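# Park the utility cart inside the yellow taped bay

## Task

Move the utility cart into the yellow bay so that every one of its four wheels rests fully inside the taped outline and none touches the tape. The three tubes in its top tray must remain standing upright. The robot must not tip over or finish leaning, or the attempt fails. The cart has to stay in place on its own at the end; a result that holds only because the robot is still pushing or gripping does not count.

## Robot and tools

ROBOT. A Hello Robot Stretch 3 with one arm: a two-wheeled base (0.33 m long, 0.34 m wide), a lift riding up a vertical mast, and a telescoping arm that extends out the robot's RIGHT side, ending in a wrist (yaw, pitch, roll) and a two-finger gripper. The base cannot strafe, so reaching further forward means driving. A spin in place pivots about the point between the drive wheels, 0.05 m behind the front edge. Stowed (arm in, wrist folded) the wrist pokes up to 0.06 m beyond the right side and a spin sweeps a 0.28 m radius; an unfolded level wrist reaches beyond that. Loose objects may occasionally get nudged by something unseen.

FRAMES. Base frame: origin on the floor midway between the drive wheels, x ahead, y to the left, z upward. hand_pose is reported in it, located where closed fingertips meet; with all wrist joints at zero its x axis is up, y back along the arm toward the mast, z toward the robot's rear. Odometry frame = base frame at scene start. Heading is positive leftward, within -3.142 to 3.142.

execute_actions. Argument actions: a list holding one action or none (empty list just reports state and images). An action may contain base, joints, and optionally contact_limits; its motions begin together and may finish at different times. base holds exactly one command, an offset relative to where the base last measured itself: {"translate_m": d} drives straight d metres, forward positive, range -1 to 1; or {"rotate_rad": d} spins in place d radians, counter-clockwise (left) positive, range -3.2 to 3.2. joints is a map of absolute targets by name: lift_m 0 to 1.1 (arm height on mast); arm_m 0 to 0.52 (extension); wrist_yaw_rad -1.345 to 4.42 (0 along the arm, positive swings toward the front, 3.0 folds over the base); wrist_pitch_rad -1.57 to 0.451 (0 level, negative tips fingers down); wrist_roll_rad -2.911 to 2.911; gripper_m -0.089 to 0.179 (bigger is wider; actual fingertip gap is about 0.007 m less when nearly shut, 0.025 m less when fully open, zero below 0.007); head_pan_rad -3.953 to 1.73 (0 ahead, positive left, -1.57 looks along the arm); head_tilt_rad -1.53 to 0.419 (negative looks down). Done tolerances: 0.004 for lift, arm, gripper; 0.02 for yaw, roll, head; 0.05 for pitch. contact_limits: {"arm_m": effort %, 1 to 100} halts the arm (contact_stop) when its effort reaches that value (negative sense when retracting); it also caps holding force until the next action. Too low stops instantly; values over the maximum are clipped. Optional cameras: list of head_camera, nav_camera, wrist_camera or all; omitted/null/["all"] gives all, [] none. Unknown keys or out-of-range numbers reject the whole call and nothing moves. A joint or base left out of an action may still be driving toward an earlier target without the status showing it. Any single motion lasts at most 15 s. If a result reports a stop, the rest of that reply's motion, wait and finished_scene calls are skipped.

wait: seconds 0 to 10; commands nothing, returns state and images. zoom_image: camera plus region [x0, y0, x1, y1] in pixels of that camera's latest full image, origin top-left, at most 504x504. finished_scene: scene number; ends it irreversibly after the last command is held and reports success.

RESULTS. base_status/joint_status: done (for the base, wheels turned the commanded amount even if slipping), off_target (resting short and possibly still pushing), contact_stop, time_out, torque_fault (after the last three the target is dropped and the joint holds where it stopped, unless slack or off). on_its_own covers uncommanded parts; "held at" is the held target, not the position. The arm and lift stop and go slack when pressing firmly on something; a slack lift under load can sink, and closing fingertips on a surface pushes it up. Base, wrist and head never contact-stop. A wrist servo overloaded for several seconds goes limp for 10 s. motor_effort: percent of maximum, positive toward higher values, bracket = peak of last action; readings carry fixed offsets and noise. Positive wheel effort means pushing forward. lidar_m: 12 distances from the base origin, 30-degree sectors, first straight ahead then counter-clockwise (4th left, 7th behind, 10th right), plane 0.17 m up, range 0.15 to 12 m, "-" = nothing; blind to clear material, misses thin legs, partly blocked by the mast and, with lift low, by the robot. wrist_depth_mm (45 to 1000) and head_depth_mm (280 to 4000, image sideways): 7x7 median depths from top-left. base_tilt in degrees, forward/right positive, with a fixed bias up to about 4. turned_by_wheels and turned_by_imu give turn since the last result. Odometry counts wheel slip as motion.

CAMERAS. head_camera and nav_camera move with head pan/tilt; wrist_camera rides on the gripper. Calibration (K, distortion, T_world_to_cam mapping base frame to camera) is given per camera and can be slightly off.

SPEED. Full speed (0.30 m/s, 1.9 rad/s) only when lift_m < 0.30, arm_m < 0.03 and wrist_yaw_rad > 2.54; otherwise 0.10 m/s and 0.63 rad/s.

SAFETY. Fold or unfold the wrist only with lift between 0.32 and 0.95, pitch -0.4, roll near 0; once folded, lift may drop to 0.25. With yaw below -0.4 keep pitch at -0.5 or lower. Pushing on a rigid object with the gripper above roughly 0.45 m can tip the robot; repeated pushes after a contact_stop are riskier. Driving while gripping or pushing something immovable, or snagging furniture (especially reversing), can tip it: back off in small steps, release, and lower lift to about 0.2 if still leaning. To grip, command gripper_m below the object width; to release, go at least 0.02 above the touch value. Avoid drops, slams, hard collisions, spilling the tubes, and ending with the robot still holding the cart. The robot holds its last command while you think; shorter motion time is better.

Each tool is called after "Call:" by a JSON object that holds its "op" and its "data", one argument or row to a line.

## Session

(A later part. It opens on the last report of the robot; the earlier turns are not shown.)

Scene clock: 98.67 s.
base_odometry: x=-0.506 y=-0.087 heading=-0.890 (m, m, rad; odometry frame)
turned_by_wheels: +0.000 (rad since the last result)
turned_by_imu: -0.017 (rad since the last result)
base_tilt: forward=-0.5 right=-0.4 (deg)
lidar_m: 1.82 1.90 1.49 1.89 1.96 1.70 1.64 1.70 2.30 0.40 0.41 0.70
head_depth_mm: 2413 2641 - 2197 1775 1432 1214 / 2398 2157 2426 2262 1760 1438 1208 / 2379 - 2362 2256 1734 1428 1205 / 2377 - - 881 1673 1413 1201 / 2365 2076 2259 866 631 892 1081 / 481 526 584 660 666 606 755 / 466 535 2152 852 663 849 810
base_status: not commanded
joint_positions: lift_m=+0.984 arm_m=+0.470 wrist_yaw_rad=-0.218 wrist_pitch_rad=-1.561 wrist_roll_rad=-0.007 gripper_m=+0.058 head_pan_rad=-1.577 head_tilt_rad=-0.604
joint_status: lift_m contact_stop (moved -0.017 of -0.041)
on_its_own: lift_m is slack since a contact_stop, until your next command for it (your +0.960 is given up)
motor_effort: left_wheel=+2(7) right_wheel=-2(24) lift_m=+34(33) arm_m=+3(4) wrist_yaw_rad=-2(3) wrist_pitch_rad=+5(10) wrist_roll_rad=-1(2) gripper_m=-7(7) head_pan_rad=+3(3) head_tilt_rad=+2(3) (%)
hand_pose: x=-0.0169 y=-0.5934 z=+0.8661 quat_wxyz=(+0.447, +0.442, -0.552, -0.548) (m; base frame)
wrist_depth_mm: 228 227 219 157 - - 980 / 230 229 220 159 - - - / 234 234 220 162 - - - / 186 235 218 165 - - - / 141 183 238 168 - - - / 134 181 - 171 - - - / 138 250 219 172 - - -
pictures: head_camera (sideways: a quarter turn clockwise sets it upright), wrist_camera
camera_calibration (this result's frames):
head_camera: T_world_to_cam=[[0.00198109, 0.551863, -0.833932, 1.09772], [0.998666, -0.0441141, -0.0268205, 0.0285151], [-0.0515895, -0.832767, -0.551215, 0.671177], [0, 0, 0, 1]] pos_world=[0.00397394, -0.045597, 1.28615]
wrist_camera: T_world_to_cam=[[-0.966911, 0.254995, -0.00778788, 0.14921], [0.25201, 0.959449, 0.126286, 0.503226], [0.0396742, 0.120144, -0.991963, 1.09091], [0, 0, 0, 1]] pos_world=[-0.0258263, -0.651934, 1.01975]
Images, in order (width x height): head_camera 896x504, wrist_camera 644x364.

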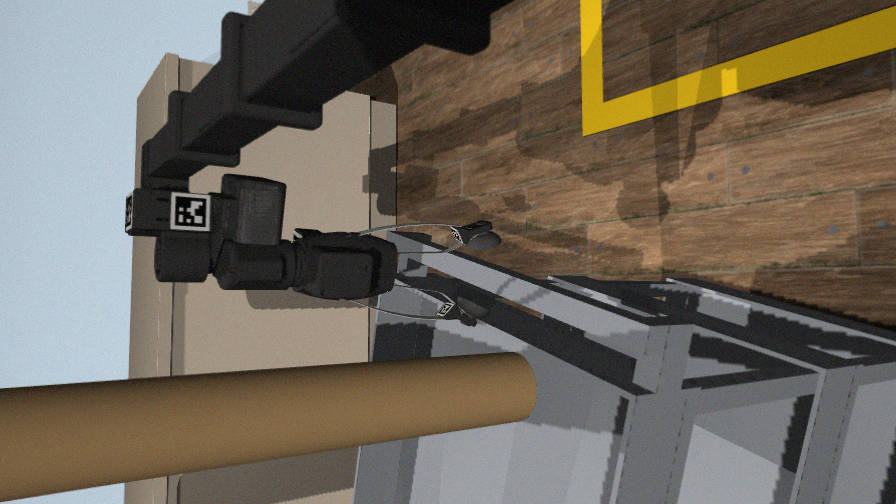

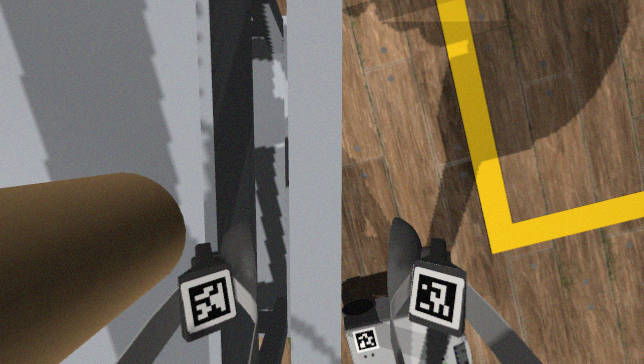

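Call:
{"op": "execute_actions", "data": {
  "actions": [
    {"joints":{"lift_m":1.01}}
  ],
  "cameras": []
}}

Call:
{"op": "execute_actions", "data": {
  "actions": [
    {"base":{"translate_m":-0.012},"joints":{"gripper_m":0.05}}
  ],
  "cameras": ["wrist_camera"]
}}

Scene clock: 103.87 s.
base_odometry: x=-0.506 y=-0.087 heading=-0.890 (m, m, rad; odometry frame)
turned_by_wheels: +0.000 (rad since the last result)
turned_by_imu: -0.001 (rad since the last result)
base_tilt: forward=-0.5 right=-0.2 (deg)
lidar_m: 1.82 1.90 1.49 1.89 1.95 1.69 1.64 1.70 2.30 0.40 0.41 0.70
head_depth_mm: 2432 2592 2888 2235 1766 1432 1210 / 2404 - 2394 2264 1755 1430 1213 / 2382 2113 2323 2239 1743 1419 1204 / 2385 - 2345 885 1678 1415 1195 / 2377 2079 2264 833 628 894 1079 / 481 526 583 657 665 601 752 / 464 534 2160 854 663 848 807
base_status: not commanded
joint_positions: lift_m=+1.009 arm_m=+0.470 wrist_yaw_rad=-0.218 wrist_pitch_rad=-1.551 wrist_roll_rad=-0.007 gripper_m=+0.058 head_pan_rad=-1.577 head_tilt_rad=-0.604
joint_status: all done
motor_effort: left_wheel=+1(5) right_wheel=+0(7) lift_m=+51(53) arm_m=+3(3) wrist_yaw_rad=-2(2) wrist_pitch_rad=+1(5) wrist_roll_rad=-1(1) gripper_m=+0(7) head_pan_rad=+3(3) head_tilt_rad=+2(2) (%)
hand_pose: x=-0.0175 y=-0.5959 z=+0.8914 quat_wxyz=(+0.450, +0.439, -0.554, -0.546) (m; base frame)
wrist_depth_mm: 250 248 248 180 - - - / 253 251 250 183 - - - / 256 255 254 185 - - - / 257 247 258 187 - - - / 145 187 256 192 - - - / 135 186 - 194 - - - / 136 273 271 197 - - -
pictures: none
No camera images: the call's "cameras" was empty. Leave "cameras" out to get every camera's image.

Scene clock: 105.80 s.
base_odometry: x=-0.514 y=-0.078 heading=-0.890 (m, m, rad; odometry frame)
turned_by_wheels: +0.000 (rad since the last result)
turned_by_imu: +0.000 (rad since the last result)
base_tilt: forward=-0.6 right=-0.4 (deg)
lidar_m: 1.84 1.91 1.50 1.89 1.95 1.69 1.63 1.68 2.30 0.41 0.40 0.69
head_depth_mm: 2419 2566 2883 2249 1756 1438 1212 / 2417 - 2370 2281 1752 1430 1207 / 2375 2111 2317 2254 1753 1423 1201 / 2388 - 2337 1994 1737 1411 1198 / 2386 2075 2269 864 639 977 1124 / 2260 537 592 664 645 600 746 / 458 520 925 820 664 829 808
base_status: done
joint_positions: lift_m=+1.009 arm_m=+0.470 wrist_yaw_rad=-0.218 wrist_pitch_rad=-1.551 wrist_roll_rad=-0.007 gripper_m=+0.050 head_pan_rad=-1.577 head_tilt_rad=-0.604
joint_status: all done
motor_effort: left_wheel=+1(2) right_wheel=-1(6) lift_m=+51(51) arm_m=+2(3) wrist_yaw_rad=-2(2) wrist_pitch_rad=+1(1) wrist_roll_rad=-1(1) gripper_m=+0(44) head_pan_rad=+3(2) head_tilt_rad=+2(2) (%)
hand_pose: x=-0.0175 y=-0.5959 z=+0.8914 quat_wxyz=(+0.450, +0.439, -0.554, -0.546) (m; base frame)
wrist_depth_mm: 249 248 211 - - - - / 252 253 209 - - - - / 256 255 239 - - - - / 260 259 238 - - - - / 159 208 239 - - - - / 149 221 265 - - - - / 156 273 276 197 - - -
pictures: wrist_camera
camera_calibration (this result's frames):
wrist_camera: T_world_to_cam=[[-0.966925, 0.254929, -0.0081849, 0.149824], [0.252285, 0.960633, 0.11635, 0.512145], [0.0375236, 0.110437, -0.993175, 1.11159], [0, 0, 0, 1]] pos_world=[-0.0260491, -0.652938, 1.04564]
Images, in order (width x height): wrist_camera 644x364.

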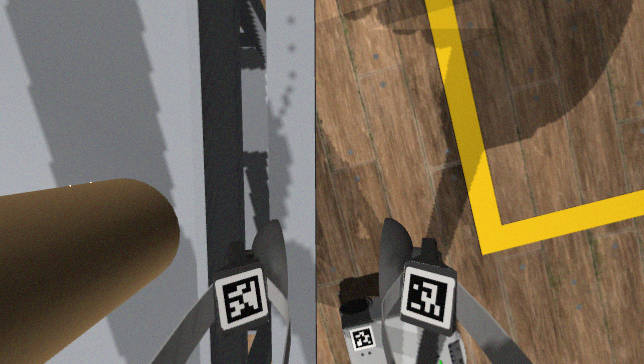

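Call:
{"op": "execute_actions", "data": {
  "actions": [
    {"base":{"translate_m":0.009}}
  ],
  "cameras": ["wrist_camera"]
}}

Call:
{"op": "execute_actions", "data": {
  "actions": [
    {"joints":{"lift_m":0.965}}
  ],
  "cameras": ["head_camera","wrist_camera"]
}}

Scene clock: 114.50 s.
base_odometry: x=-0.508 y=-0.085 heading=-0.890 (m, m, rad; odometry frame)
turned_by_wheels: +0.000 (rad since the last result)
turned_by_imu: -0.001 (rad since the last result)
base_tilt: forward=-0.3 right=-0.4 (deg)
lidar_m: 1.83 1.90 1.50 1.89 1.96 1.69 1.64 1.69 2.30 0.40 0.41 0.70
head_depth_mm: 2412 2604 2899 2251 1765 1438 1205 / 2406 - 2378 2271 1759 1431 1212 / 2364 2109 2329 2280 1743 1420 1203 / 2389 - 2339 883 1686 1412 1202 / 2352 2081 2271 865 641 897 1104 / 485 527 584 656 665 606 750 / 463 526 952 851 664 845 807
base_status: done
joint_positions: lift_m=+1.009 arm_m=+0.470 wrist_yaw_rad=-0.218 wrist_pitch_rad=-1.551 wrist_roll_rad=-0.007 gripper_m=+0.050 head_pan_rad=-1.577 head_tilt_rad=-0.604
joint_status: not commanded
motor_effort: left_wheel=+1(5) right_wheel=-1(4) lift_m=+51(51) arm_m=+3(3) wrist_yaw_rad=-2(2) wrist_pitch_rad=+1(1) wrist_roll_rad=-1(1) gripper_m=+0(0) head_pan_rad=+3(3) head_tilt_rad=+2(2) (%)
hand_pose: x=-0.0175 y=-0.5959 z=+0.8914 quat_wxyz=(+0.450, +0.439, -0.554, -0.546) (m; base frame)
wrist_depth_mm: 250 248 248 - - - - / 253 253 249 506 - - - / 257 257 254 499 - - - / 260 253 258 589 - - - / 148 191 262 594 - - - / 138 193 268 194 - - - / 141 271 270 198 - - -
pictures: wrist_camera
camera_calibration (this result's frames):
wrist_camera: T_world_to_cam=[[-0.966925, 0.254929, -0.00818492, 0.149824], [0.252285, 0.960633, 0.116349, 0.512146], [0.0375235, 0.110436, -0.993175, 1.11159], [0, 0, 0, 1]] pos_world=[-0.0260491, -0.652938, 1.04564]
Images, in order (width x height): wrist_camera 644x364.

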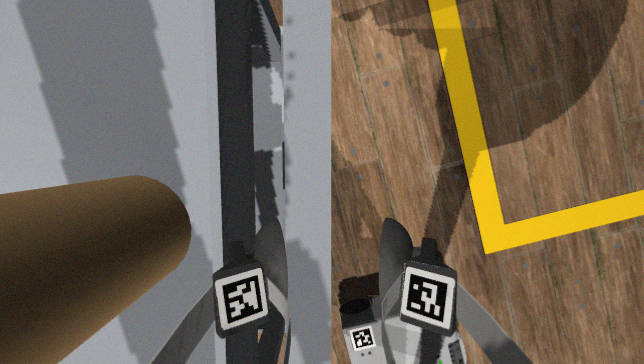

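Scene clock: 115.73 s.
base_odometry: x=-0.508 y=-0.085 heading=-0.890 (m, m, rad; odometry frame)
turned_by_wheels: +0.000 (rad since the last result)
turned_by_imu: +0.000 (rad since the last result)
base_tilt: forward=-0.6 right=-0.4 (deg)
lidar_m: 1.82 1.90 1.49 1.89 1.95 1.69 1.64 1.69 2.30 0.40 0.41 0.70
head_depth_mm: 2410 2696 - - 1717 1437 1215 / 2415 2126 - 2276 1761 1432 1207 / 2377 2133 2378 2263 1748 1420 1202 / 2377 2060 - 1446 1684 1414 1200 / 2385 2071 2256 864 639 898 1105 / 484 528 584 656 664 605 752 / 463 528 947 850 663 844 810
base_status: not commanded
joint_positions: lift_m=+0.966 arm_m=+0.470 wrist_yaw_rad=-0.218 wrist_pitch_rad=-1.551 wrist_roll_rad=-0.007 gripper_m=+0.050 head_pan_rad=-1.577 head_tilt_rad=-0.604
joint_status: all done
motor_effort: left_wheel=+3(3) right_wheel=-4(3) lift_m=+14(48) arm_m=+3(3) wrist_yaw_rad=-2(2) wrist_pitch_rad=+1(1) wrist_roll_rad=-1(1) gripper_m=-2(3) head_pan_rad=+2(3) head_tilt_rad=+2(3) (%)
hand_pose: x=-0.0175 y=-0.5959 z=+0.8478 quat_wxyz=(+0.450, +0.439, -0.554, -0.546) (m; base frame)
wrist_depth_mm: 206 207 204 138 959 991 951 / 210 209 203 140 998 - 994 / 214 213 203 142 - - - / 215 216 204 144 - - - / 147 190 178 147 - - - / 137 192 - 149 - - - / 139 226 235 150 - - -
pictures: head_camera (sideways: a quarter turn clockwise sets it upright), wrist_camera
camera_calibration (this result's frames):
head_camera: T_world_to_cam=[[0.00198115, 0.551863, -0.833932, 1.09772], [0.998666, -0.0441142, -0.0268205, 0.0285151], [-0.0515896, -0.832767, -0.551215, 0.671177], [0, 0, 0, 1]] pos_world=[0.00397394, -0.045597, 1.28615]
wrist_camera: T_world_to_cam=[[-0.966926, 0.254926, -0.00818876, 0.14947], [0.252285, 0.960644, 0.116255, 0.517321], [0.0375029, 0.110344, -0.993186, 1.06832], [0, 0, 0, 1]] pos_world=[-0.0260512, -0.652947, 1.00212]
Images, in order (width x height): head_camera 896x504, wrist_camera 644x364.

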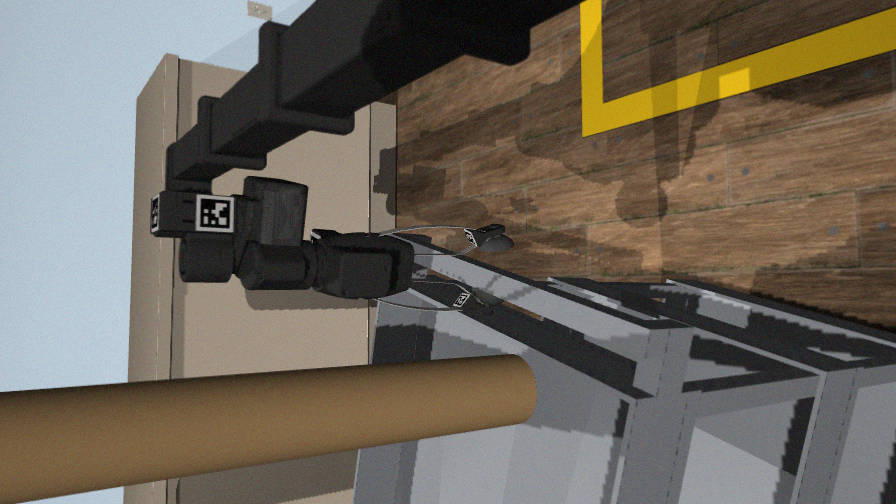

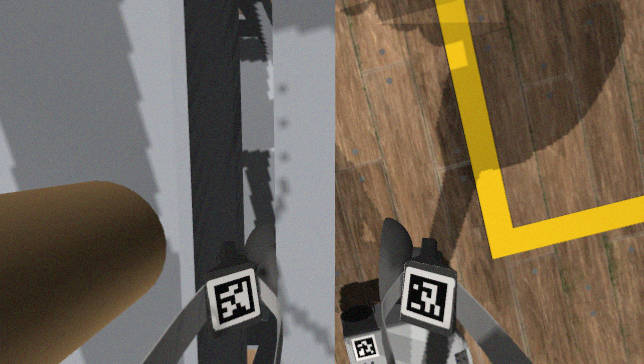

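Call:
{"op": "execute_actions", "data": {
  "actions": [
    {"joints":{"lift_m":0.95}}
  ],
  "cameras": []
}}

Call:
{"op": "execute_actions", "data": {
  "actions": [
    {"joints":{"gripper_m":0.0}}
  ],
  "cameras": []
}}

Call:
{"op": "execute_actions", "data": {
  "actions": [
    {"base":{"translate_m":-0.15},"joints":{"head_pan_rad":-1.8,"head_tilt_rad":-0.8}}
  ]
}}

Scene clock: 119.60 s.
base_odometry: x=-0.508 y=-0.085 heading=-0.890 (m, m, rad; odometry frame)
turned_by_wheels: +0.000 (rad since the last result)
turned_by_imu: +0.000 (rad since the last result)
base_tilt: forward=-0.4 right=-0.4 (deg)
lidar_m: 1.83 1.90 1.49 1.89 1.95 1.69 1.64 1.69 2.30 0.40 0.41 0.70
head_depth_mm: 2428 2697 2904 - 1653 1434 1206 / 2381 2124 - 2176 1745 1428 1209 / 2392 2129 2359 2257 1742 1423 1200 / 2381 2053 - 1448 1689 1418 1201 / 2378 2087 2263 849 640 895 1101 / 484 527 585 656 664 604 748 / 463 528 948 851 663 846 809
base_status: not commanded
joint_positions: lift_m=+0.951 arm_m=+0.470 wrist_yaw_rad=-0.218 wrist_pitch_rad=-1.551 wrist_roll_rad=-0.007 gripper_m=+0.050 head_pan_rad=-1.577 head_tilt_rad=-0.604
joint_status: all done
motor_effort: left_wheel=+3(3) right_wheel=-4(5) lift_m=+14(16) arm_m=+3(3) wrist_yaw_rad=-2(2) wrist_pitch_rad=+1(1) wrist_roll_rad=-1(1) gripper_m=-3(3) head_pan_rad=+3(3) head_tilt_rad=+2(2) (%)
hand_pose: x=-0.0175 y=-0.5959 z=+0.8328 quat_wxyz=(+0.450, +0.439, -0.554, -0.546) (m; base frame)
wrist_depth_mm: 191 191 179 123 967 975 983 / 195 193 179 125 993 - 994 / 198 196 178 126 - 984 996 / 200 199 178 128 - 983 - / 147 172 178 131 - - - / 136 174 - 133 - - - / 139 210 423 134 - - -
pictures: none
No camera images: the call's "cameras" was empty. Leave "cameras" out to get every camera's image.

Scene clock: 120.60 s.
base_odometry: x=-0.508 y=-0.085 heading=-0.889 (m, m, rad; odometry frame)
turned_by_wheels: +0.001 (rad since the last result)
turned_by_imu: +0.001 (rad since the last result)
base_tilt: forward=-0.5 right=-0.3 (deg)
lidar_m: 1.83 1.90 1.49 1.88 1.96 1.69 1.64 1.70 2.30 0.40 0.41 0.70
head_depth_mm: 2416 2677 2888 - 1653 1437 1216 / 2404 2110 - 2192 1752 1428 1207 / 2380 2098 2382 2261 1745 1421 1198 / 2398 2051 - 1992 1684 1419 1199 / 2385 2084 2251 847 629 897 1078 / 480 525 583 657 665 602 751 / 465 534 2147 854 663 848 808
base_status: not commanded
joint_positions: lift_m=+0.951 arm_m=+0.470 wrist_yaw_rad=-0.220 wrist_pitch_rad=-1.548 wrist_roll_rad=-0.007 gripper_m=+0.001 head_pan_rad=-1.577 head_tilt_rad=-0.604
joint_status: all done
on_its_own: right_wheel is at rest, and its effort (-21) is outside its rest range (-18 to +18)
motor_effort: left_wheel=+14(14) right_wheel=-21(21) lift_m=+20(20) arm_m=+3(3) wrist_yaw_rad=+0(2) wrist_pitch_rad=+0(0) wrist_roll_rad=-1(1) gripper_m=-15(97) head_pan_rad=+3(3) head_tilt_rad=+2(2) (%)
hand_pose: x=-0.0176 y=-0.5968 z=+0.8325 quat_wxyz=(+0.450, +0.438, -0.555, -0.546) (m; base frame)
wrist_depth_mm: 192 190 189 123 976 960 966 / 195 193 189 124 995 985 976 / 197 198 189 126 994 985 - / 199 199 189 128 - - 992 / 143 176 166 130 - - - / 133 168 134 132 - - - / 136 209 218 133 - - -
pictures: none
No camera images: the call's "cameras" was empty. Leave "cameras" out to get every camera's image.

Scene clock: 123.33 s.
base_odometry: x=-0.603 y=+0.031 heading=-0.889 (m, m, rad; odometry frame)
turned_by_wheels: +0.000 (rad since the last result)
turned_by_imu: +0.001 (rad since the last result)
base_tilt: forward=-0.5 right=-0.4 (deg)
lidar_m: 1.97 2.05 1.55 1.89 1.96 1.55 1.49 1.54 2.09 0.39 0.40 0.63
head_depth_mm: 2284 2400 - - - 1270 1131 / 2612 2790 - - 1505 1288 1126 / 2597 - - 1748 1495 1279 1126 / 2437 - 2222 1788 1483 1279 1118 / 1863 2241 2217 1774 1478 1270 1110 / - - 752 664 893 1011 1071 / 1838 2097 812 642 568 815 1049
base_status: done
joint_positions: lift_m=+0.950 arm_m=+0.470 wrist_yaw_rad=-0.218 wrist_pitch_rad=-1.544 wrist_roll_rad=-0.016 gripper_m=+0.001 head_pan_rad=-1.793 head_tilt_rad=-0.790
joint_status: all done
motor_effort: left_wheel=+4(19) right_wheel=-4(42) lift_m=+21(21) arm_m=+3(3) wrist_yaw_rad=-3(2) wrist_pitch_rad=-2(2) wrist_roll_rad=+3(3) gripper_m=-12(20) head_pan_rad=-2(18) head_tilt_rad=-4(17) (%)
hand_pose: x=-0.0179 y=-0.5978 z=+0.8324 quat_wxyz=(+0.455, +0.440, -0.553, -0.542) (m; base frame)
wrist_depth_mm: 191 190 204 123 986 995 975 / 195 194 194 124 983 - 989 / 197 195 186 126 - - - / 200 198 177 128 - - - / 149 184 166 129 - - - / 130 166 132 131 - - - / 123 196 178 134 - - -
pictures: head_camera (sideways: a quarter turn clockwise sets it upright), nav_camera (sideways: a quarter turn counterclockwise sets it upright), wrist_camera
camera_calibration (this result's frames):
head_camera: T_world_to_cam=[[0.152023, 0.679362, -0.717883, 0.945529], [0.967224, -0.251721, -0.0333892, 0.0372512], [-0.20339, -0.689277, -0.695363, 0.859617], [0, 0, 0, 1]] pos_world=[-0.00493537, -0.0404655, 1.27777]
nav_camera: T_world_to_cam=[[-0.114088, -0.674004, 0.729865, -0.906205], [-0.971585, 0.229051, 0.0596488, -0.0152326], [-0.20738, -0.70232, -0.680984, 0.854013], [0, 0, 0, 1]] pos_world=[0.0589185, -0.00750624, 1.24389]
wrist_camera: T_world_to_cam=[[-0.969273, 0.245848, -0.00825443, 0.144003], [0.243524, 0.963764, 0.108884, 0.528879], [0.0347242, 0.103528, -0.99402, 1.04979], [0, 0, 0, 1]] pos_world=[-0.0256693, -0.6538, 0.987111]
Images, in order (width x height): head_camera 896x504, nav_camera 672x504, wrist_camera 644x364.

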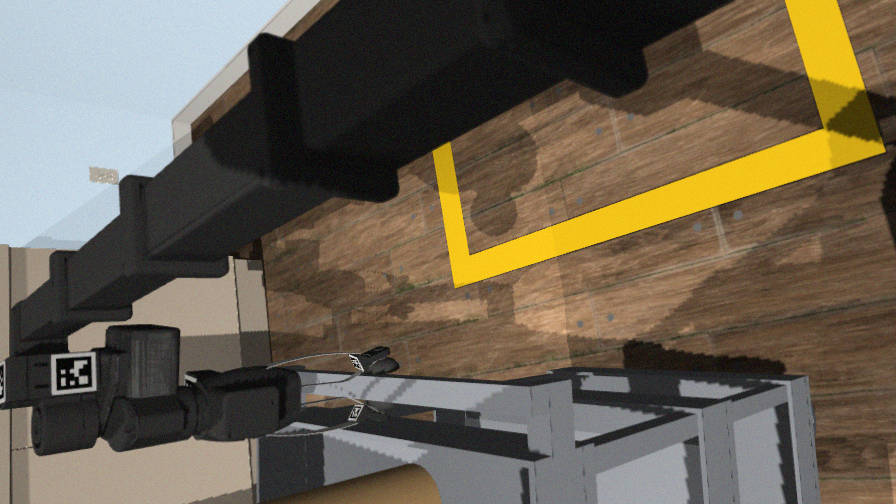

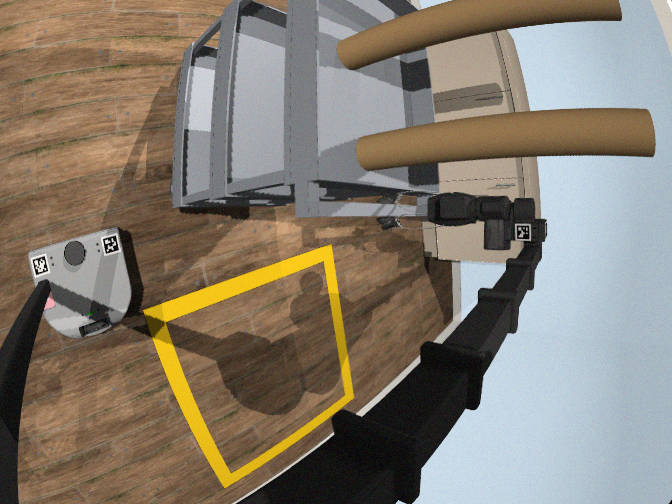

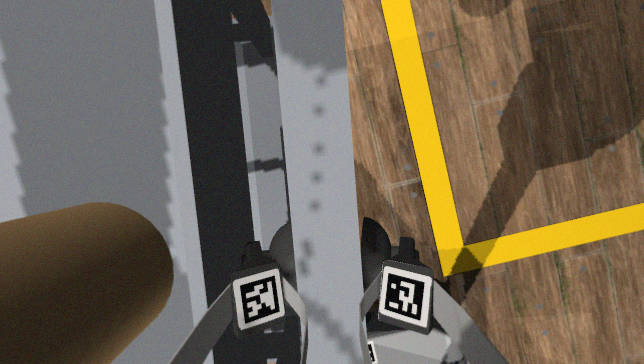

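Call:
{"op": "execute_actions", "data": {
  "actions": [
    {"base":{"translate_m":-0.6},"joints":{"head_pan_rad":-1.4,"head_tilt_rad":-0.9}}
  ]
}}

Scene clock: 135.63 s.
base_odometry: x=-0.981 y=+0.497 heading=-0.888 (m, m, rad; odometry frame)
turned_by_wheels: +0.000 (rad since the last result)
turned_by_imu: +0.003 (rad since the last result)
base_tilt: forward=-0.4 right=-0.4 (deg)
lidar_m: 2.58 2.68 1.88 1.43 1.24 0.92 0.89 0.92 1.26 0.36 0.36 0.46
head_depth_mm: 2495 2481 1989 1663 1424 1246 1110 / - 2417 1976 1650 1421 1240 1098 / 1959 2119 1805 560 1403 1234 1116 / 492 800 686 608 777 1166 1109 / 461 543 670 620 863 1102 1089 / 2027 847 734 614 876 1094 1084 / 2082 847 730 610 872 1105 1077
base_status: done
joint_positions: lift_m=+0.950 arm_m=+0.470 wrist_yaw_rad=-0.205 wrist_pitch_rad=-1.567 wrist_roll_rad=-0.042 gripper_m=+0.001 head_pan_rad=-1.407 head_tilt_rad=-0.888
joint_status: all done
on_its_own: wrist_yaw_rad is at rest, and its effort (-13) is outside its rest range (-12 to +12)
motor_effort: left_wheel=+7(17) right_wheel=-9(37) lift_m=+21(21) arm_m=+2(3) wrist_yaw_rad=-13(13) wrist_pitch_rad=+7(7) wrist_roll_rad=+16(16) gripper_m=-14(19) head_pan_rad=+3(23) head_tilt_rad=-5(14) (%)
hand_pose: x=-0.0169 y=-0.5920 z=+0.8329 quat_wxyz=(+0.459, +0.457, -0.539, -0.538) (m; base frame)
wrist_depth_mm: 189 159 121 945 965 947 972 / 192 148 123 997 970 985 970 / 196 150 181 - - 989 988 / 200 152 182 128 - - 998 / 203 202 173 130 - - - / 159 179 138 132 - - - / 132 155 167 135 - - -
pictures: head_camera (sideways: a quarter turn clockwise sets it upright), nav_camera (sideways: a quarter turn counterclockwise sets it upright), wrist_camera
camera_calibration (this result's frames):
head_camera: T_world_to_cam=[[-0.125796, 0.753142, -0.645718, 0.853186], [0.990288, 0.134169, -0.036434, 0.0410701], [0.0591955, -0.644031, -0.762706, 0.945595], [0, 0, 0, 1]] pos_world=[0.0106814, -0.0390886, 1.27363]
nav_camera: T_world_to_cam=[[0.159131, -0.735134, 0.658981, -0.8155], [-0.985394, -0.159259, 0.0602897, -0.0159751], [0.0606276, -0.65895, -0.749739, 0.941798], [0, 0, 0, 1]] pos_world=[0.0569303, 0.0185519, 1.24447]
wrist_camera: T_world_to_cam=[[-0.978085, 0.208072, -0.00746317, 0.120357], [0.205307, 0.969808, 0.131608, 0.507021], [0.0346219, 0.127192, -0.991274, 1.06133], [0, 0, 0, 1]] pos_world=[-0.0231209, -0.651749, 0.98624]
Images, in order (width x height): head_camera 896x504, nav_camera 672x504, wrist_camera 644x364.

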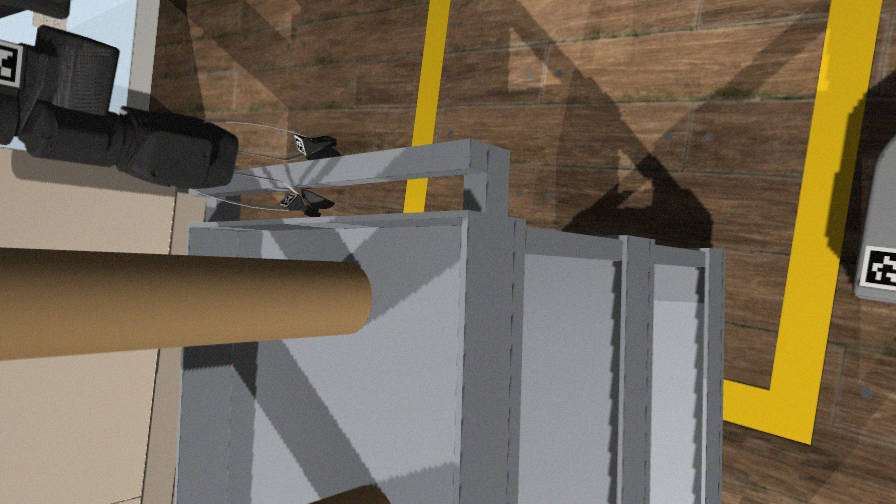

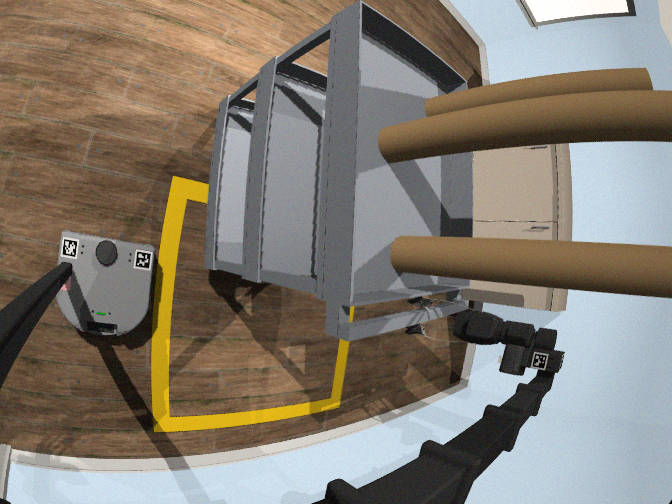

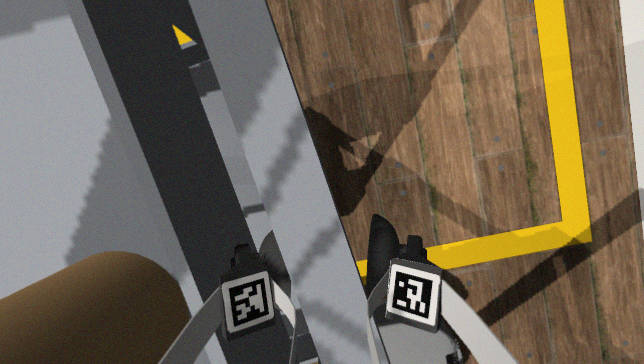

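Call:
{"op": "execute_actions", "data": {
  "actions": [
    {"base":{"translate_m":-0.2},"joints":{"arm_m":0.52,"wrist_yaw_rad":-0.4,"head_pan_rad":-1.2}}
  ]
}}

Scene clock: 146.00 s.
base_odometry: x=-1.108 y=+0.652 heading=-0.888 (m, m, rad; odometry frame)
turned_by_wheels: +0.000 (rad since the last result)
turned_by_imu: +0.001 (rad since the last result)
base_tilt: forward=-0.4 right=-0.4 (deg)
lidar_m: 2.77 2.01 1.96 1.44 0.96 0.72 0.69 0.71 0.98 0.41 0.41 0.49
head_depth_mm: 2387 2306 693 1548 1416 1246 1108 / 500 824 743 613 1415 1237 1100 / 522 589 687 607 894 1192 1098 / 2073 870 746 652 905 1167 1107 / 2166 867 741 615 919 1165 1089 / 501 569 661 658 914 1173 1080 / 475 714 712 625 927 1173 1082
base_status: done
joint_positions: lift_m=+0.950 arm_m=+0.518 wrist_yaw_rad=-0.288 wrist_pitch_rad=-1.535 wrist_roll_rad=-0.064 gripper_m=+0.001 head_pan_rad=-1.207 head_tilt_rad=-0.889
joint_status: wrist_yaw_rad off_target (ended at -0.288, target -0.400); the others done
joint sent to its limit — the command would take arm_m past its upper limit, so that joint was sent only as far as its limit.
on_its_own: wrist_yaw_rad is held at -0.311, not at your -0.400, by its stall guard, which is not easing now; wrist_yaw_rad is at rest, and its effort (-18) is outside its rest range (-12 to +12)
motor_effort: left_wheel=+9(24) right_wheel=-9(41) lift_m=+22(22) arm_m=+2(12) wrist_yaw_rad=-18(29) wrist_pitch_rad=-5(16) wrist_roll_rad=+27(33) gripper_m=-17(22) head_pan_rad=+3(16) head_tilt_rad=-5(5) (%)
hand_pose: x=-0.0174 y=-0.6483 z=+0.8322 quat_wxyz=(+0.451, +0.431, -0.559, -0.546) (m; base frame)
wrist_depth_mm: 142 172 135 969 964 957 793 / 135 175 126 - 988 - 812 / 198 157 127 993 - 999 884 / 200 147 178 - - 993 903 / 203 202 173 130 - - 933 / 205 195 143 131 - - 972 / 143 161 158 133 134 - -
pictures: head_camera (sideways: a quarter turn clockwise sets it upright), nav_camera (sideways: a quarter turn counterclockwise sets it upright), wrist_camera
camera_calibration (this result's frames):
head_camera: T_world_to_cam=[[-0.272976, 0.713272, -0.645543, 0.853856], [0.943886, 0.328254, -0.0364407, 0.0413618], [0.18591, -0.619267, -0.762854, 0.945014], [0, 0, 0, 1]] pos_world=[0.018354, -0.0373931, 1.27362]
nav_camera: T_world_to_cam=[[0.302069, -0.689003, 0.658809, -0.816148], [-0.934103, -0.351876, 0.0602905, -0.016289], [0.190279, -0.633607, -0.74989, 0.941203], [0, 0, 0, 1]] pos_world=[0.0522264, 0.0282934, 1.24447]
wrist_camera: T_world_to_cam=[[-0.963574, 0.267355, -0.00683558, 0.169815], [0.265352, 0.958922, 0.100288, 0.581839], [0.0333673, 0.0948214, -0.994935, 1.04992], [0, 0, 0, 1]] pos_world=[-0.025796, -0.702894, 0.987411]
Images, in order (width x height): head_camera 896x504, nav_camera 672x504, wrist_camera 644x364.

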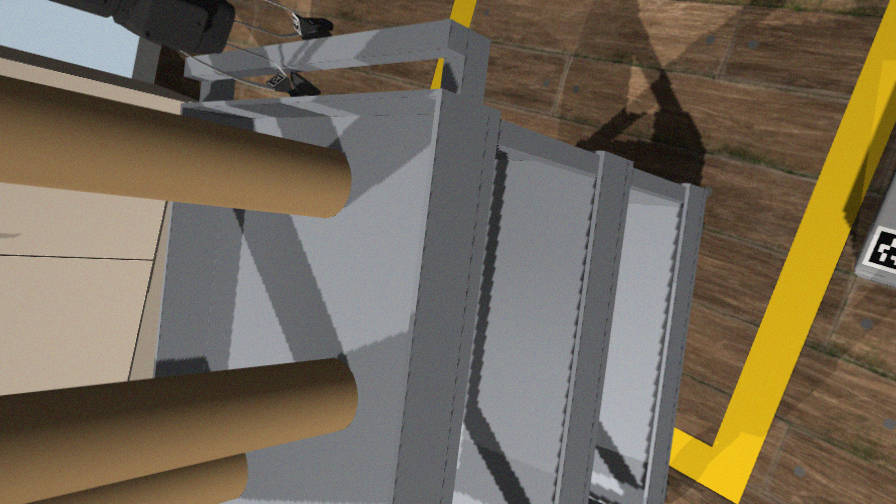

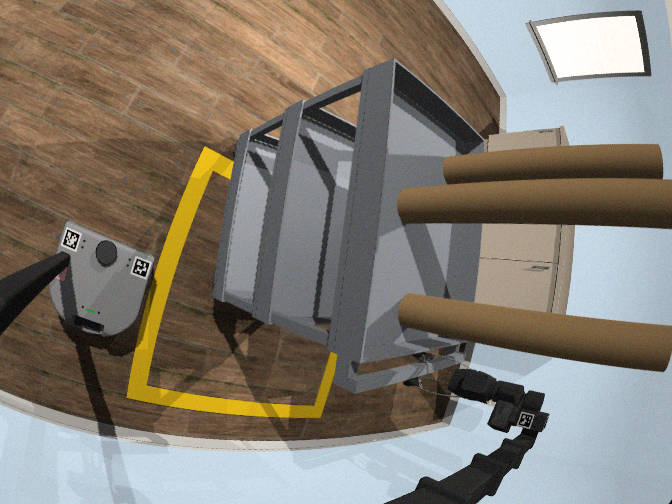

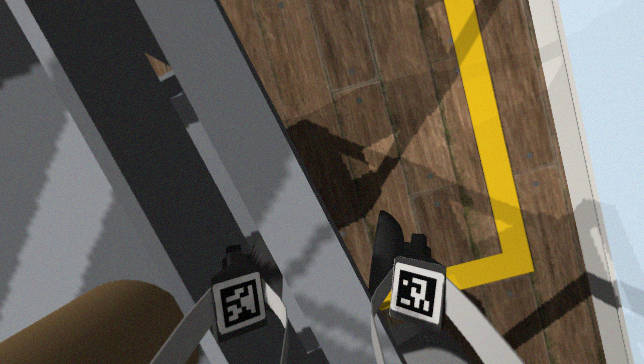

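Call:
{"op": "execute_actions", "data": {
  "actions": [
    {"joints":{"head_pan_rad":-0.75,"head_tilt_rad":-1.0,"wrist_yaw_rad":-0.2}}
  ]
}}

Scene clock: 149.70 s.
base_odometry: x=-1.108 y=+0.652 heading=-0.888 (m, m, rad; odometry frame)
turned_by_wheels: +0.000 (rad since the last result)
turned_by_imu: +0.000 (rad since the last result)
base_tilt: forward=-0.5 right=-0.4 (deg)
lidar_m: 2.77 2.01 1.95 1.44 0.96 0.72 0.69 0.72 0.97 0.41 0.41 0.49
head_depth_mm: 2045 803 680 574 869 1211 1099 / 497 601 672 912 882 1160 1089 / 716 734 661 942 1130 1183 1109 / 889 787 644 956 1217 1190 1111 / 2486 763 679 989 1280 1187 1074 / 2461 721 818 1411 1319 1176 1072 / 2443 2010 1702 1483 1314 1177 1069
base_status: not commanded
joint_positions: lift_m=+0.950 arm_m=+0.518 wrist_yaw_rad=-0.184 wrist_pitch_rad=-1.533 wrist_roll_rad=-0.053 gripper_m=+0.001 head_pan_rad=-0.757 head_tilt_rad=-0.987
joint_status: all done
on_its_own: wrist_yaw_rad is at rest, and its effort (-13) is outside its rest range (-12 to +12)
motor_effort: left_wheel=+8(8) right_wheel=-10(10) lift_m=+22(22) arm_m=+2(2) wrist_yaw_rad=-13(17) wrist_pitch_rad=-5(6) wrist_roll_rad=+21(27) gripper_m=-16(17) head_pan_rad=+3(23) head_tilt_rad=-5(16) (%)
hand_pose: x=-0.0190 y=-0.6484 z=+0.8322 quat_wxyz=(+0.476, +0.456, -0.539, -0.524) (m; base frame)
wrist_depth_mm: 136 176 124 - 979 981 835 / 195 159 126 968 975 - 842 / 198 147 128 - - 977 874 / 201 152 181 - - 998 901 / 203 202 172 131 - - 911 / 179 181 140 131 - - 951 / 135 157 165 133 - - 998
pictures: head_camera (sideways: a quarter turn clockwise sets it upright), nav_camera (sideways: a quarter turn counterclockwise sets it upright), wrist_camera
camera_calibration (this result's frames):
head_camera: T_world_to_cam=[[-0.59941, 0.564727, -0.567266, 0.753861], [0.704576, 0.708549, -0.0391232, 0.0463091], [0.379842, -0.423133, -0.822605, 1.02152], [0, 0, 0, 1]] pos_world=[0.031228, -0.0262998, 1.26976]
nav_camera: T_world_to_cam=[[0.616049, -0.53116, 0.581681, -0.717571], [-0.68388, -0.727095, 0.0603427, -0.0178755], [0.390885, -0.434974, -0.811176, 1.01967], [0, 0, 0, 1]] pos_world=[0.0312618, 0.049386, 1.24561]
wrist_camera: T_world_to_cam=[[-0.984219, 0.17681, -0.00721748, 0.109513], [0.175254, 0.979581, 0.098526, 0.595518], [0.0244905, 0.0957062, -0.995108, 1.05051], [0, 0, 0, 1]] pos_world=[-0.02231, -0.703261, 0.987484]
Images, in order (width x height): head_camera 896x504, nav_camera 672x504, wrist_camera 644x364.

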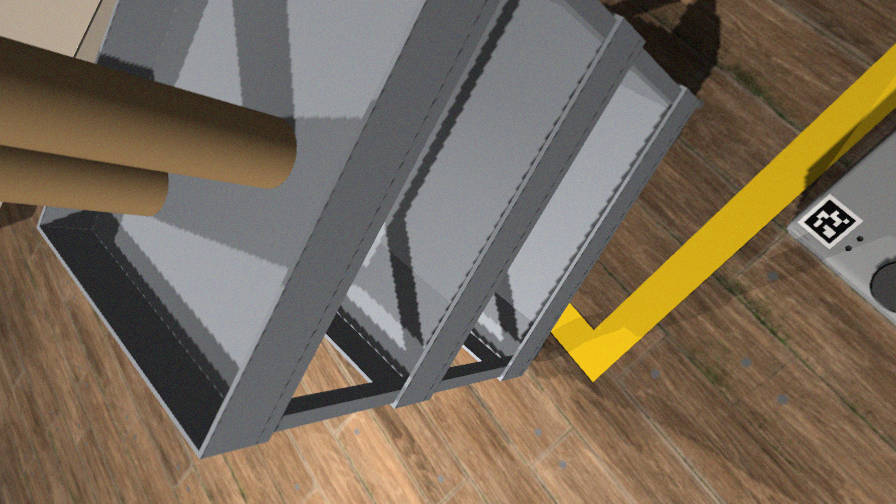

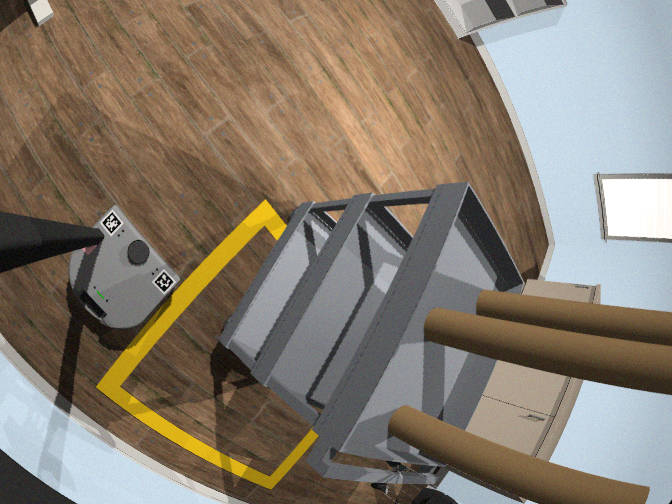

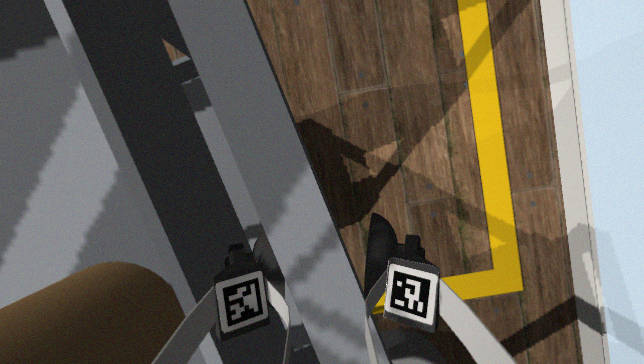

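Call:
{"op": "execute_actions", "data": {
  "actions": [
    {"base":{"translate_m":-0.27},"joints":{"wrist_yaw_rad":-0.25,"head_pan_rad":-0.9}}
  ],
  "cameras": ["head_camera","nav_camera"]
}}

Scene clock: 160.80 s.
base_odometry: x=-1.278 y=+0.861 heading=-0.887 (m, m, rad; odometry frame)
turned_by_wheels: +0.001 (rad since the last result)
turned_by_imu: +0.002 (rad since the last result)
base_tilt: forward=-0.4 right=-0.4 (deg)
lidar_m: 3.06 2.21 1.50 1.64 0.60 0.44 0.42 0.43 0.59 0.42 0.42 0.51
head_depth_mm: 2022 805 663 580 1330 1211 1098 / 2109 801 673 916 882 1188 1093 / 531 675 669 946 1125 1193 1117 / 710 681 633 959 1200 1192 1123 / 896 779 655 973 1263 1187 1074 / 2451 768 948 998 1295 1178 1073 / 2443 713 870 1452 1311 1173 1064
base_status: done
joint_positions: lift_m=+0.950 arm_m=+0.518 wrist_yaw_rad=-0.232 wrist_pitch_rad=-1.533 wrist_roll_rad=-0.045 gripper_m=+0.001 head_pan_rad=-0.893 head_tilt_rad=-0.987
joint_status: all done
on_its_own: wrist_yaw_rad is at rest, and its effort (-15) is outside its rest range (-12 to +12)
motor_effort: left_wheel=+10(20) right_wheel=-13(37) lift_m=+22(22) arm_m=+2(2) wrist_yaw_rad=-15(20) wrist_pitch_rad=-6(8) wrist_roll_rad=+17(21) gripper_m=-17(23) head_pan_rad=-3(14) head_tilt_rad=-5(6) (%)
hand_pose: x=-0.0183 y=-0.6488 z=+0.8322 quat_wxyz=(+0.462, +0.440, -0.552, -0.537) (m; base frame)
wrist_depth_mm: 134 173 124 967 970 680 465 / 195 163 126 997 1000 720 487 / 198 148 127 991 - 761 505 / 201 151 181 - - 808 527 / 203 201 170 130 - 886 554 / 169 180 143 131 - 936 579 / 135 157 157 134 - 935 617
pictures: head_camera (sideways: a quarter turn clockwise sets it upright), nav_camera (sideways: a quarter turn counterclockwise sets it upright)
camera_calibration (this result's frames):
head_camera: T_world_to_cam=[[-0.517566, 0.640741, -0.567077, 0.753115], [0.793964, 0.606704, -0.039129, 0.0457714], [0.318976, -0.470491, -0.822735, 1.02206], [0, 0, 0, 1]] pos_world=[0.0274337, -0.0294522, 1.26975]
nav_camera: T_world_to_cam=[[0.538597, -0.609737, 0.581494, -0.716855], [-0.775965, -0.627883, 0.0603421, -0.0173131], [0.328317, -0.483719, -0.81131, 1.02022], [0, 0, 0, 1]] pos_world=[0.0377046, 0.0455373, 1.24561]
Images, in order (width x height): head_camera 896x504, nav_camera 672x504.

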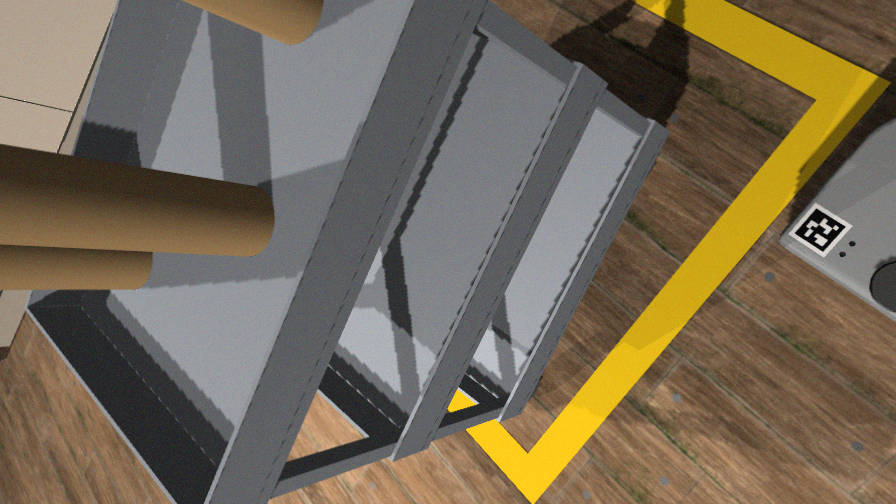

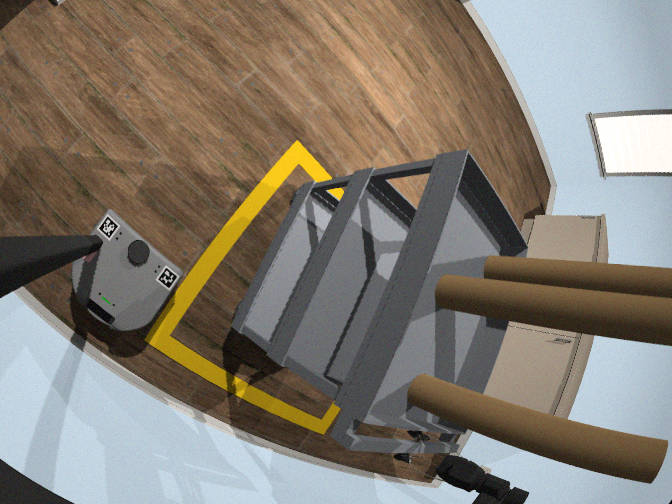

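Call:
{"op": "execute_actions", "data": {
  "actions": [
    {"base":{"translate_m":-0.07}}
  ],
  "cameras": []
}}

Call:
{"op": "execute_actions", "data": {
  "actions": [
    {"joints":{"gripper_m":0.048,"wrist_yaw_rad":-0.3}}
  ],
  "cameras": []
}}

Call:
{"op": "execute_actions", "data": {
  "actions": [
    {"joints":{"lift_m":1.04}}
  ],
  "cameras": ["wrist_camera"]
}}

Scene clock: 168.70 s.
base_odometry: x=-1.322 y=+0.916 heading=-0.887 (m, m, rad; odometry frame)
turned_by_wheels: +0.000 (rad since the last result)
turned_by_imu: +0.000 (rad since the last result)
base_tilt: forward=-0.5 right=-0.4 (deg)
lidar_m: 3.11 2.28 1.52 1.30 0.50 0.36 0.35 0.36 0.49 0.42 0.42 0.52
head_depth_mm: 2024 804 664 580 1335 1212 1094 / 2104 798 675 914 886 1191 1086 / 529 657 670 945 1132 1196 1114 / 718 744 637 958 1199 1194 1123 / 893 778 663 973 1266 1187 1077 / 2461 766 984 1005 1294 1184 1070 / 2448 707 888 1461 1312 1178 1062
base_status: done
joint_positions: lift_m=+0.950 arm_m=+0.518 wrist_yaw_rad=-0.234 wrist_pitch_rad=-1.531 wrist_roll_rad=-0.044 gripper_m=+0.001 head_pan_rad=-0.893 head_tilt_rad=-0.987
joint_status: not commanded
motor_effort: left_wheel=+5(19) right_wheel=-4(35) lift_m=+22(22) arm_m=+1(2) wrist_yaw_rad=-12(14) wrist_pitch_rad=-7(8) wrist_roll_rad=+17(17) gripper_m=-14(21) head_pan_rad=-2(2) head_tilt_rad=-6(5) (%)
hand_pose: x=-0.0184 y=-0.6493 z=+0.8322 quat_wxyz=(+0.462, +0.439, -0.553, -0.537) (m; base frame)
wrist_depth_mm: 193 174 124 - 976 548 386 / 196 155 126 987 990 575 397 / 198 152 127 - - 622 417 / 201 152 183 129 - 663 434 / 202 201 172 130 - 708 450 / 168 182 139 132 - 751 479 / 132 154 158 133 - 740 507
pictures: none
No camera images: the call's "cameras" was empty. Leave "cameras" out to get every camera's image.

Scene clock: 169.70 s.
base_odometry: x=-1.322 y=+0.916 heading=-0.887 (m, m, rad; odometry frame)
turned_by_wheels: +0.000 (rad since the last result)
turned_by_imu: +0.000 (rad since the last result)
base_tilt: forward=-0.4 right=-0.3 (deg)
lidar_m: 3.12 2.27 1.53 1.29 0.50 0.36 0.35 0.36 0.49 0.42 0.42 0.52
head_depth_mm: 2010 805 665 583 1327 1207 1093 / 2122 799 674 913 886 1202 1092 / 529 657 670 940 1124 1197 1113 / 718 745 638 955 1199 1193 1121 / 892 779 664 974 1263 1191 1080 / 2465 770 984 1003 1296 1189 1072 / 2445 710 888 1458 1310 1176 1066
base_status: not commanded
joint_positions: lift_m=+0.950 arm_m=+0.518 wrist_yaw_rad=-0.294 wrist_pitch_rad=-1.539 wrist_roll_rad=-0.018 gripper_m=+0.048 head_pan_rad=-0.893 head_tilt_rad=-0.987
joint_status: all done
motor_effort: left_wheel=+2(5) right_wheel=-1(4) lift_m=+22(22) arm_m=+2(2) wrist_yaw_rad=-4(16) wrist_pitch_rad=-3(7) wrist_roll_rad=+4(17) gripper_m=-1(79) head_pan_rad=-3(3) head_tilt_rad=-5(5) (%)
hand_pose: x=-0.0170 y=-0.6474 z=+0.8323 quat_wxyz=(+0.435, +0.417, -0.570, -0.558) (m; base frame)
wrist_depth_mm: 138 176 124 977 902 523 373 / 135 175 126 - - 572 391 / 199 151 127 986 - 621 415 / 200 149 181 - - 686 444 / 202 202 169 131 - 751 478 / 205 187 139 131 - 816 519 / 138 158 153 180 134 822 548
pictures: none
No camera images: the call's "cameras" was empty. Leave "cameras" out to get every camera's image.

Scene clock: 170.73 s.
base_odometry: x=-1.322 y=+0.916 heading=-0.887 (m, m, rad; odometry frame)
turned_by_wheels: +0.000 (rad since the last result)
turned_by_imu: +0.000 (rad since the last result)
base_tilt: forward=-0.4 right=-0.4 (deg)
lidar_m: 3.12 2.27 1.53 1.29 0.50 0.36 0.35 0.36 0.50 0.42 0.42 0.52
head_depth_mm: 1987 803 662 582 1334 1208 1091 / 2096 798 674 916 885 1210 1089 / 528 662 667 941 1130 1199 1112 / 719 728 636 959 1204 1192 1123 / 891 779 662 973 1262 1192 1076 / 2467 767 973 1003 1305 1183 1074 / 2441 708 866 1454 1310 1178 1069
base_status: not commanded
joint_positions: lift_m=+0.965 arm_m=+0.518 wrist_yaw_rad=-0.294 wrist_pitch_rad=-1.539 wrist_roll_rad=-0.024 gripper_m=+0.048 head_pan_rad=-0.893 head_tilt_rad=-0.988
joint_status: lift_m contact_stop (moved +0.015 of +0.090)
on_its_own: lift_m is slack since a contact_stop, until your next command for it (your +1.040 is given up)
motor_effort: left_wheel=+3(6) right_wheel=-5(8) lift_m=+34(82) arm_m=+2(2) wrist_yaw_rad=-5(5) wrist_pitch_rad=-4(4) wrist_roll_rad=+7(7) gripper_m=-1(1) head_pan_rad=-2(2) head_tilt_rad=-5(6) (%)
hand_pose: x=-0.0170 y=-0.6475 z=+0.8469 quat_wxyz=(+0.437, +0.419, -0.569, -0.556) (m; base frame)
wrist_depth_mm: 146 187 135 971 911 524 372 / 206 177 137 - - 574 396 / 209 163 138 - - 616 412 / 211 169 191 - - 675 440 / 214 214 173 142 - 759 476 / 216 195 155 144 - 815 510 / 137 156 176 196 146 821 549
pictures: wrist_camera
camera_calibration (this result's frames):
wrist_camera: T_world_to_cam=[[-0.950169, 0.31163, -0.00815624, 0.200048], [0.309158, 0.945344, 0.103663, 0.56862], [0.0400148, 0.0959753, -0.994579, 1.06497], [0, 0, 0, 1]] pos_world=[-0.0283283, -0.702093, 1.00188]
Images, in order (width x height): wrist_camera 644x364.

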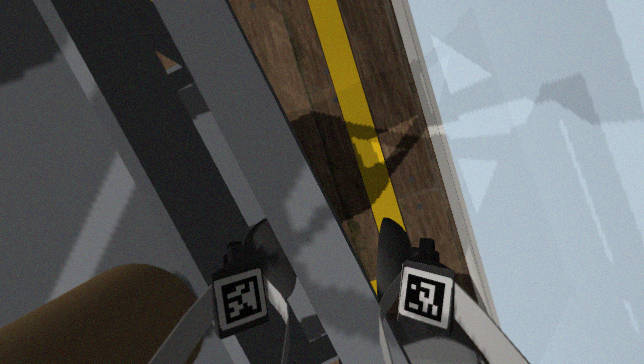

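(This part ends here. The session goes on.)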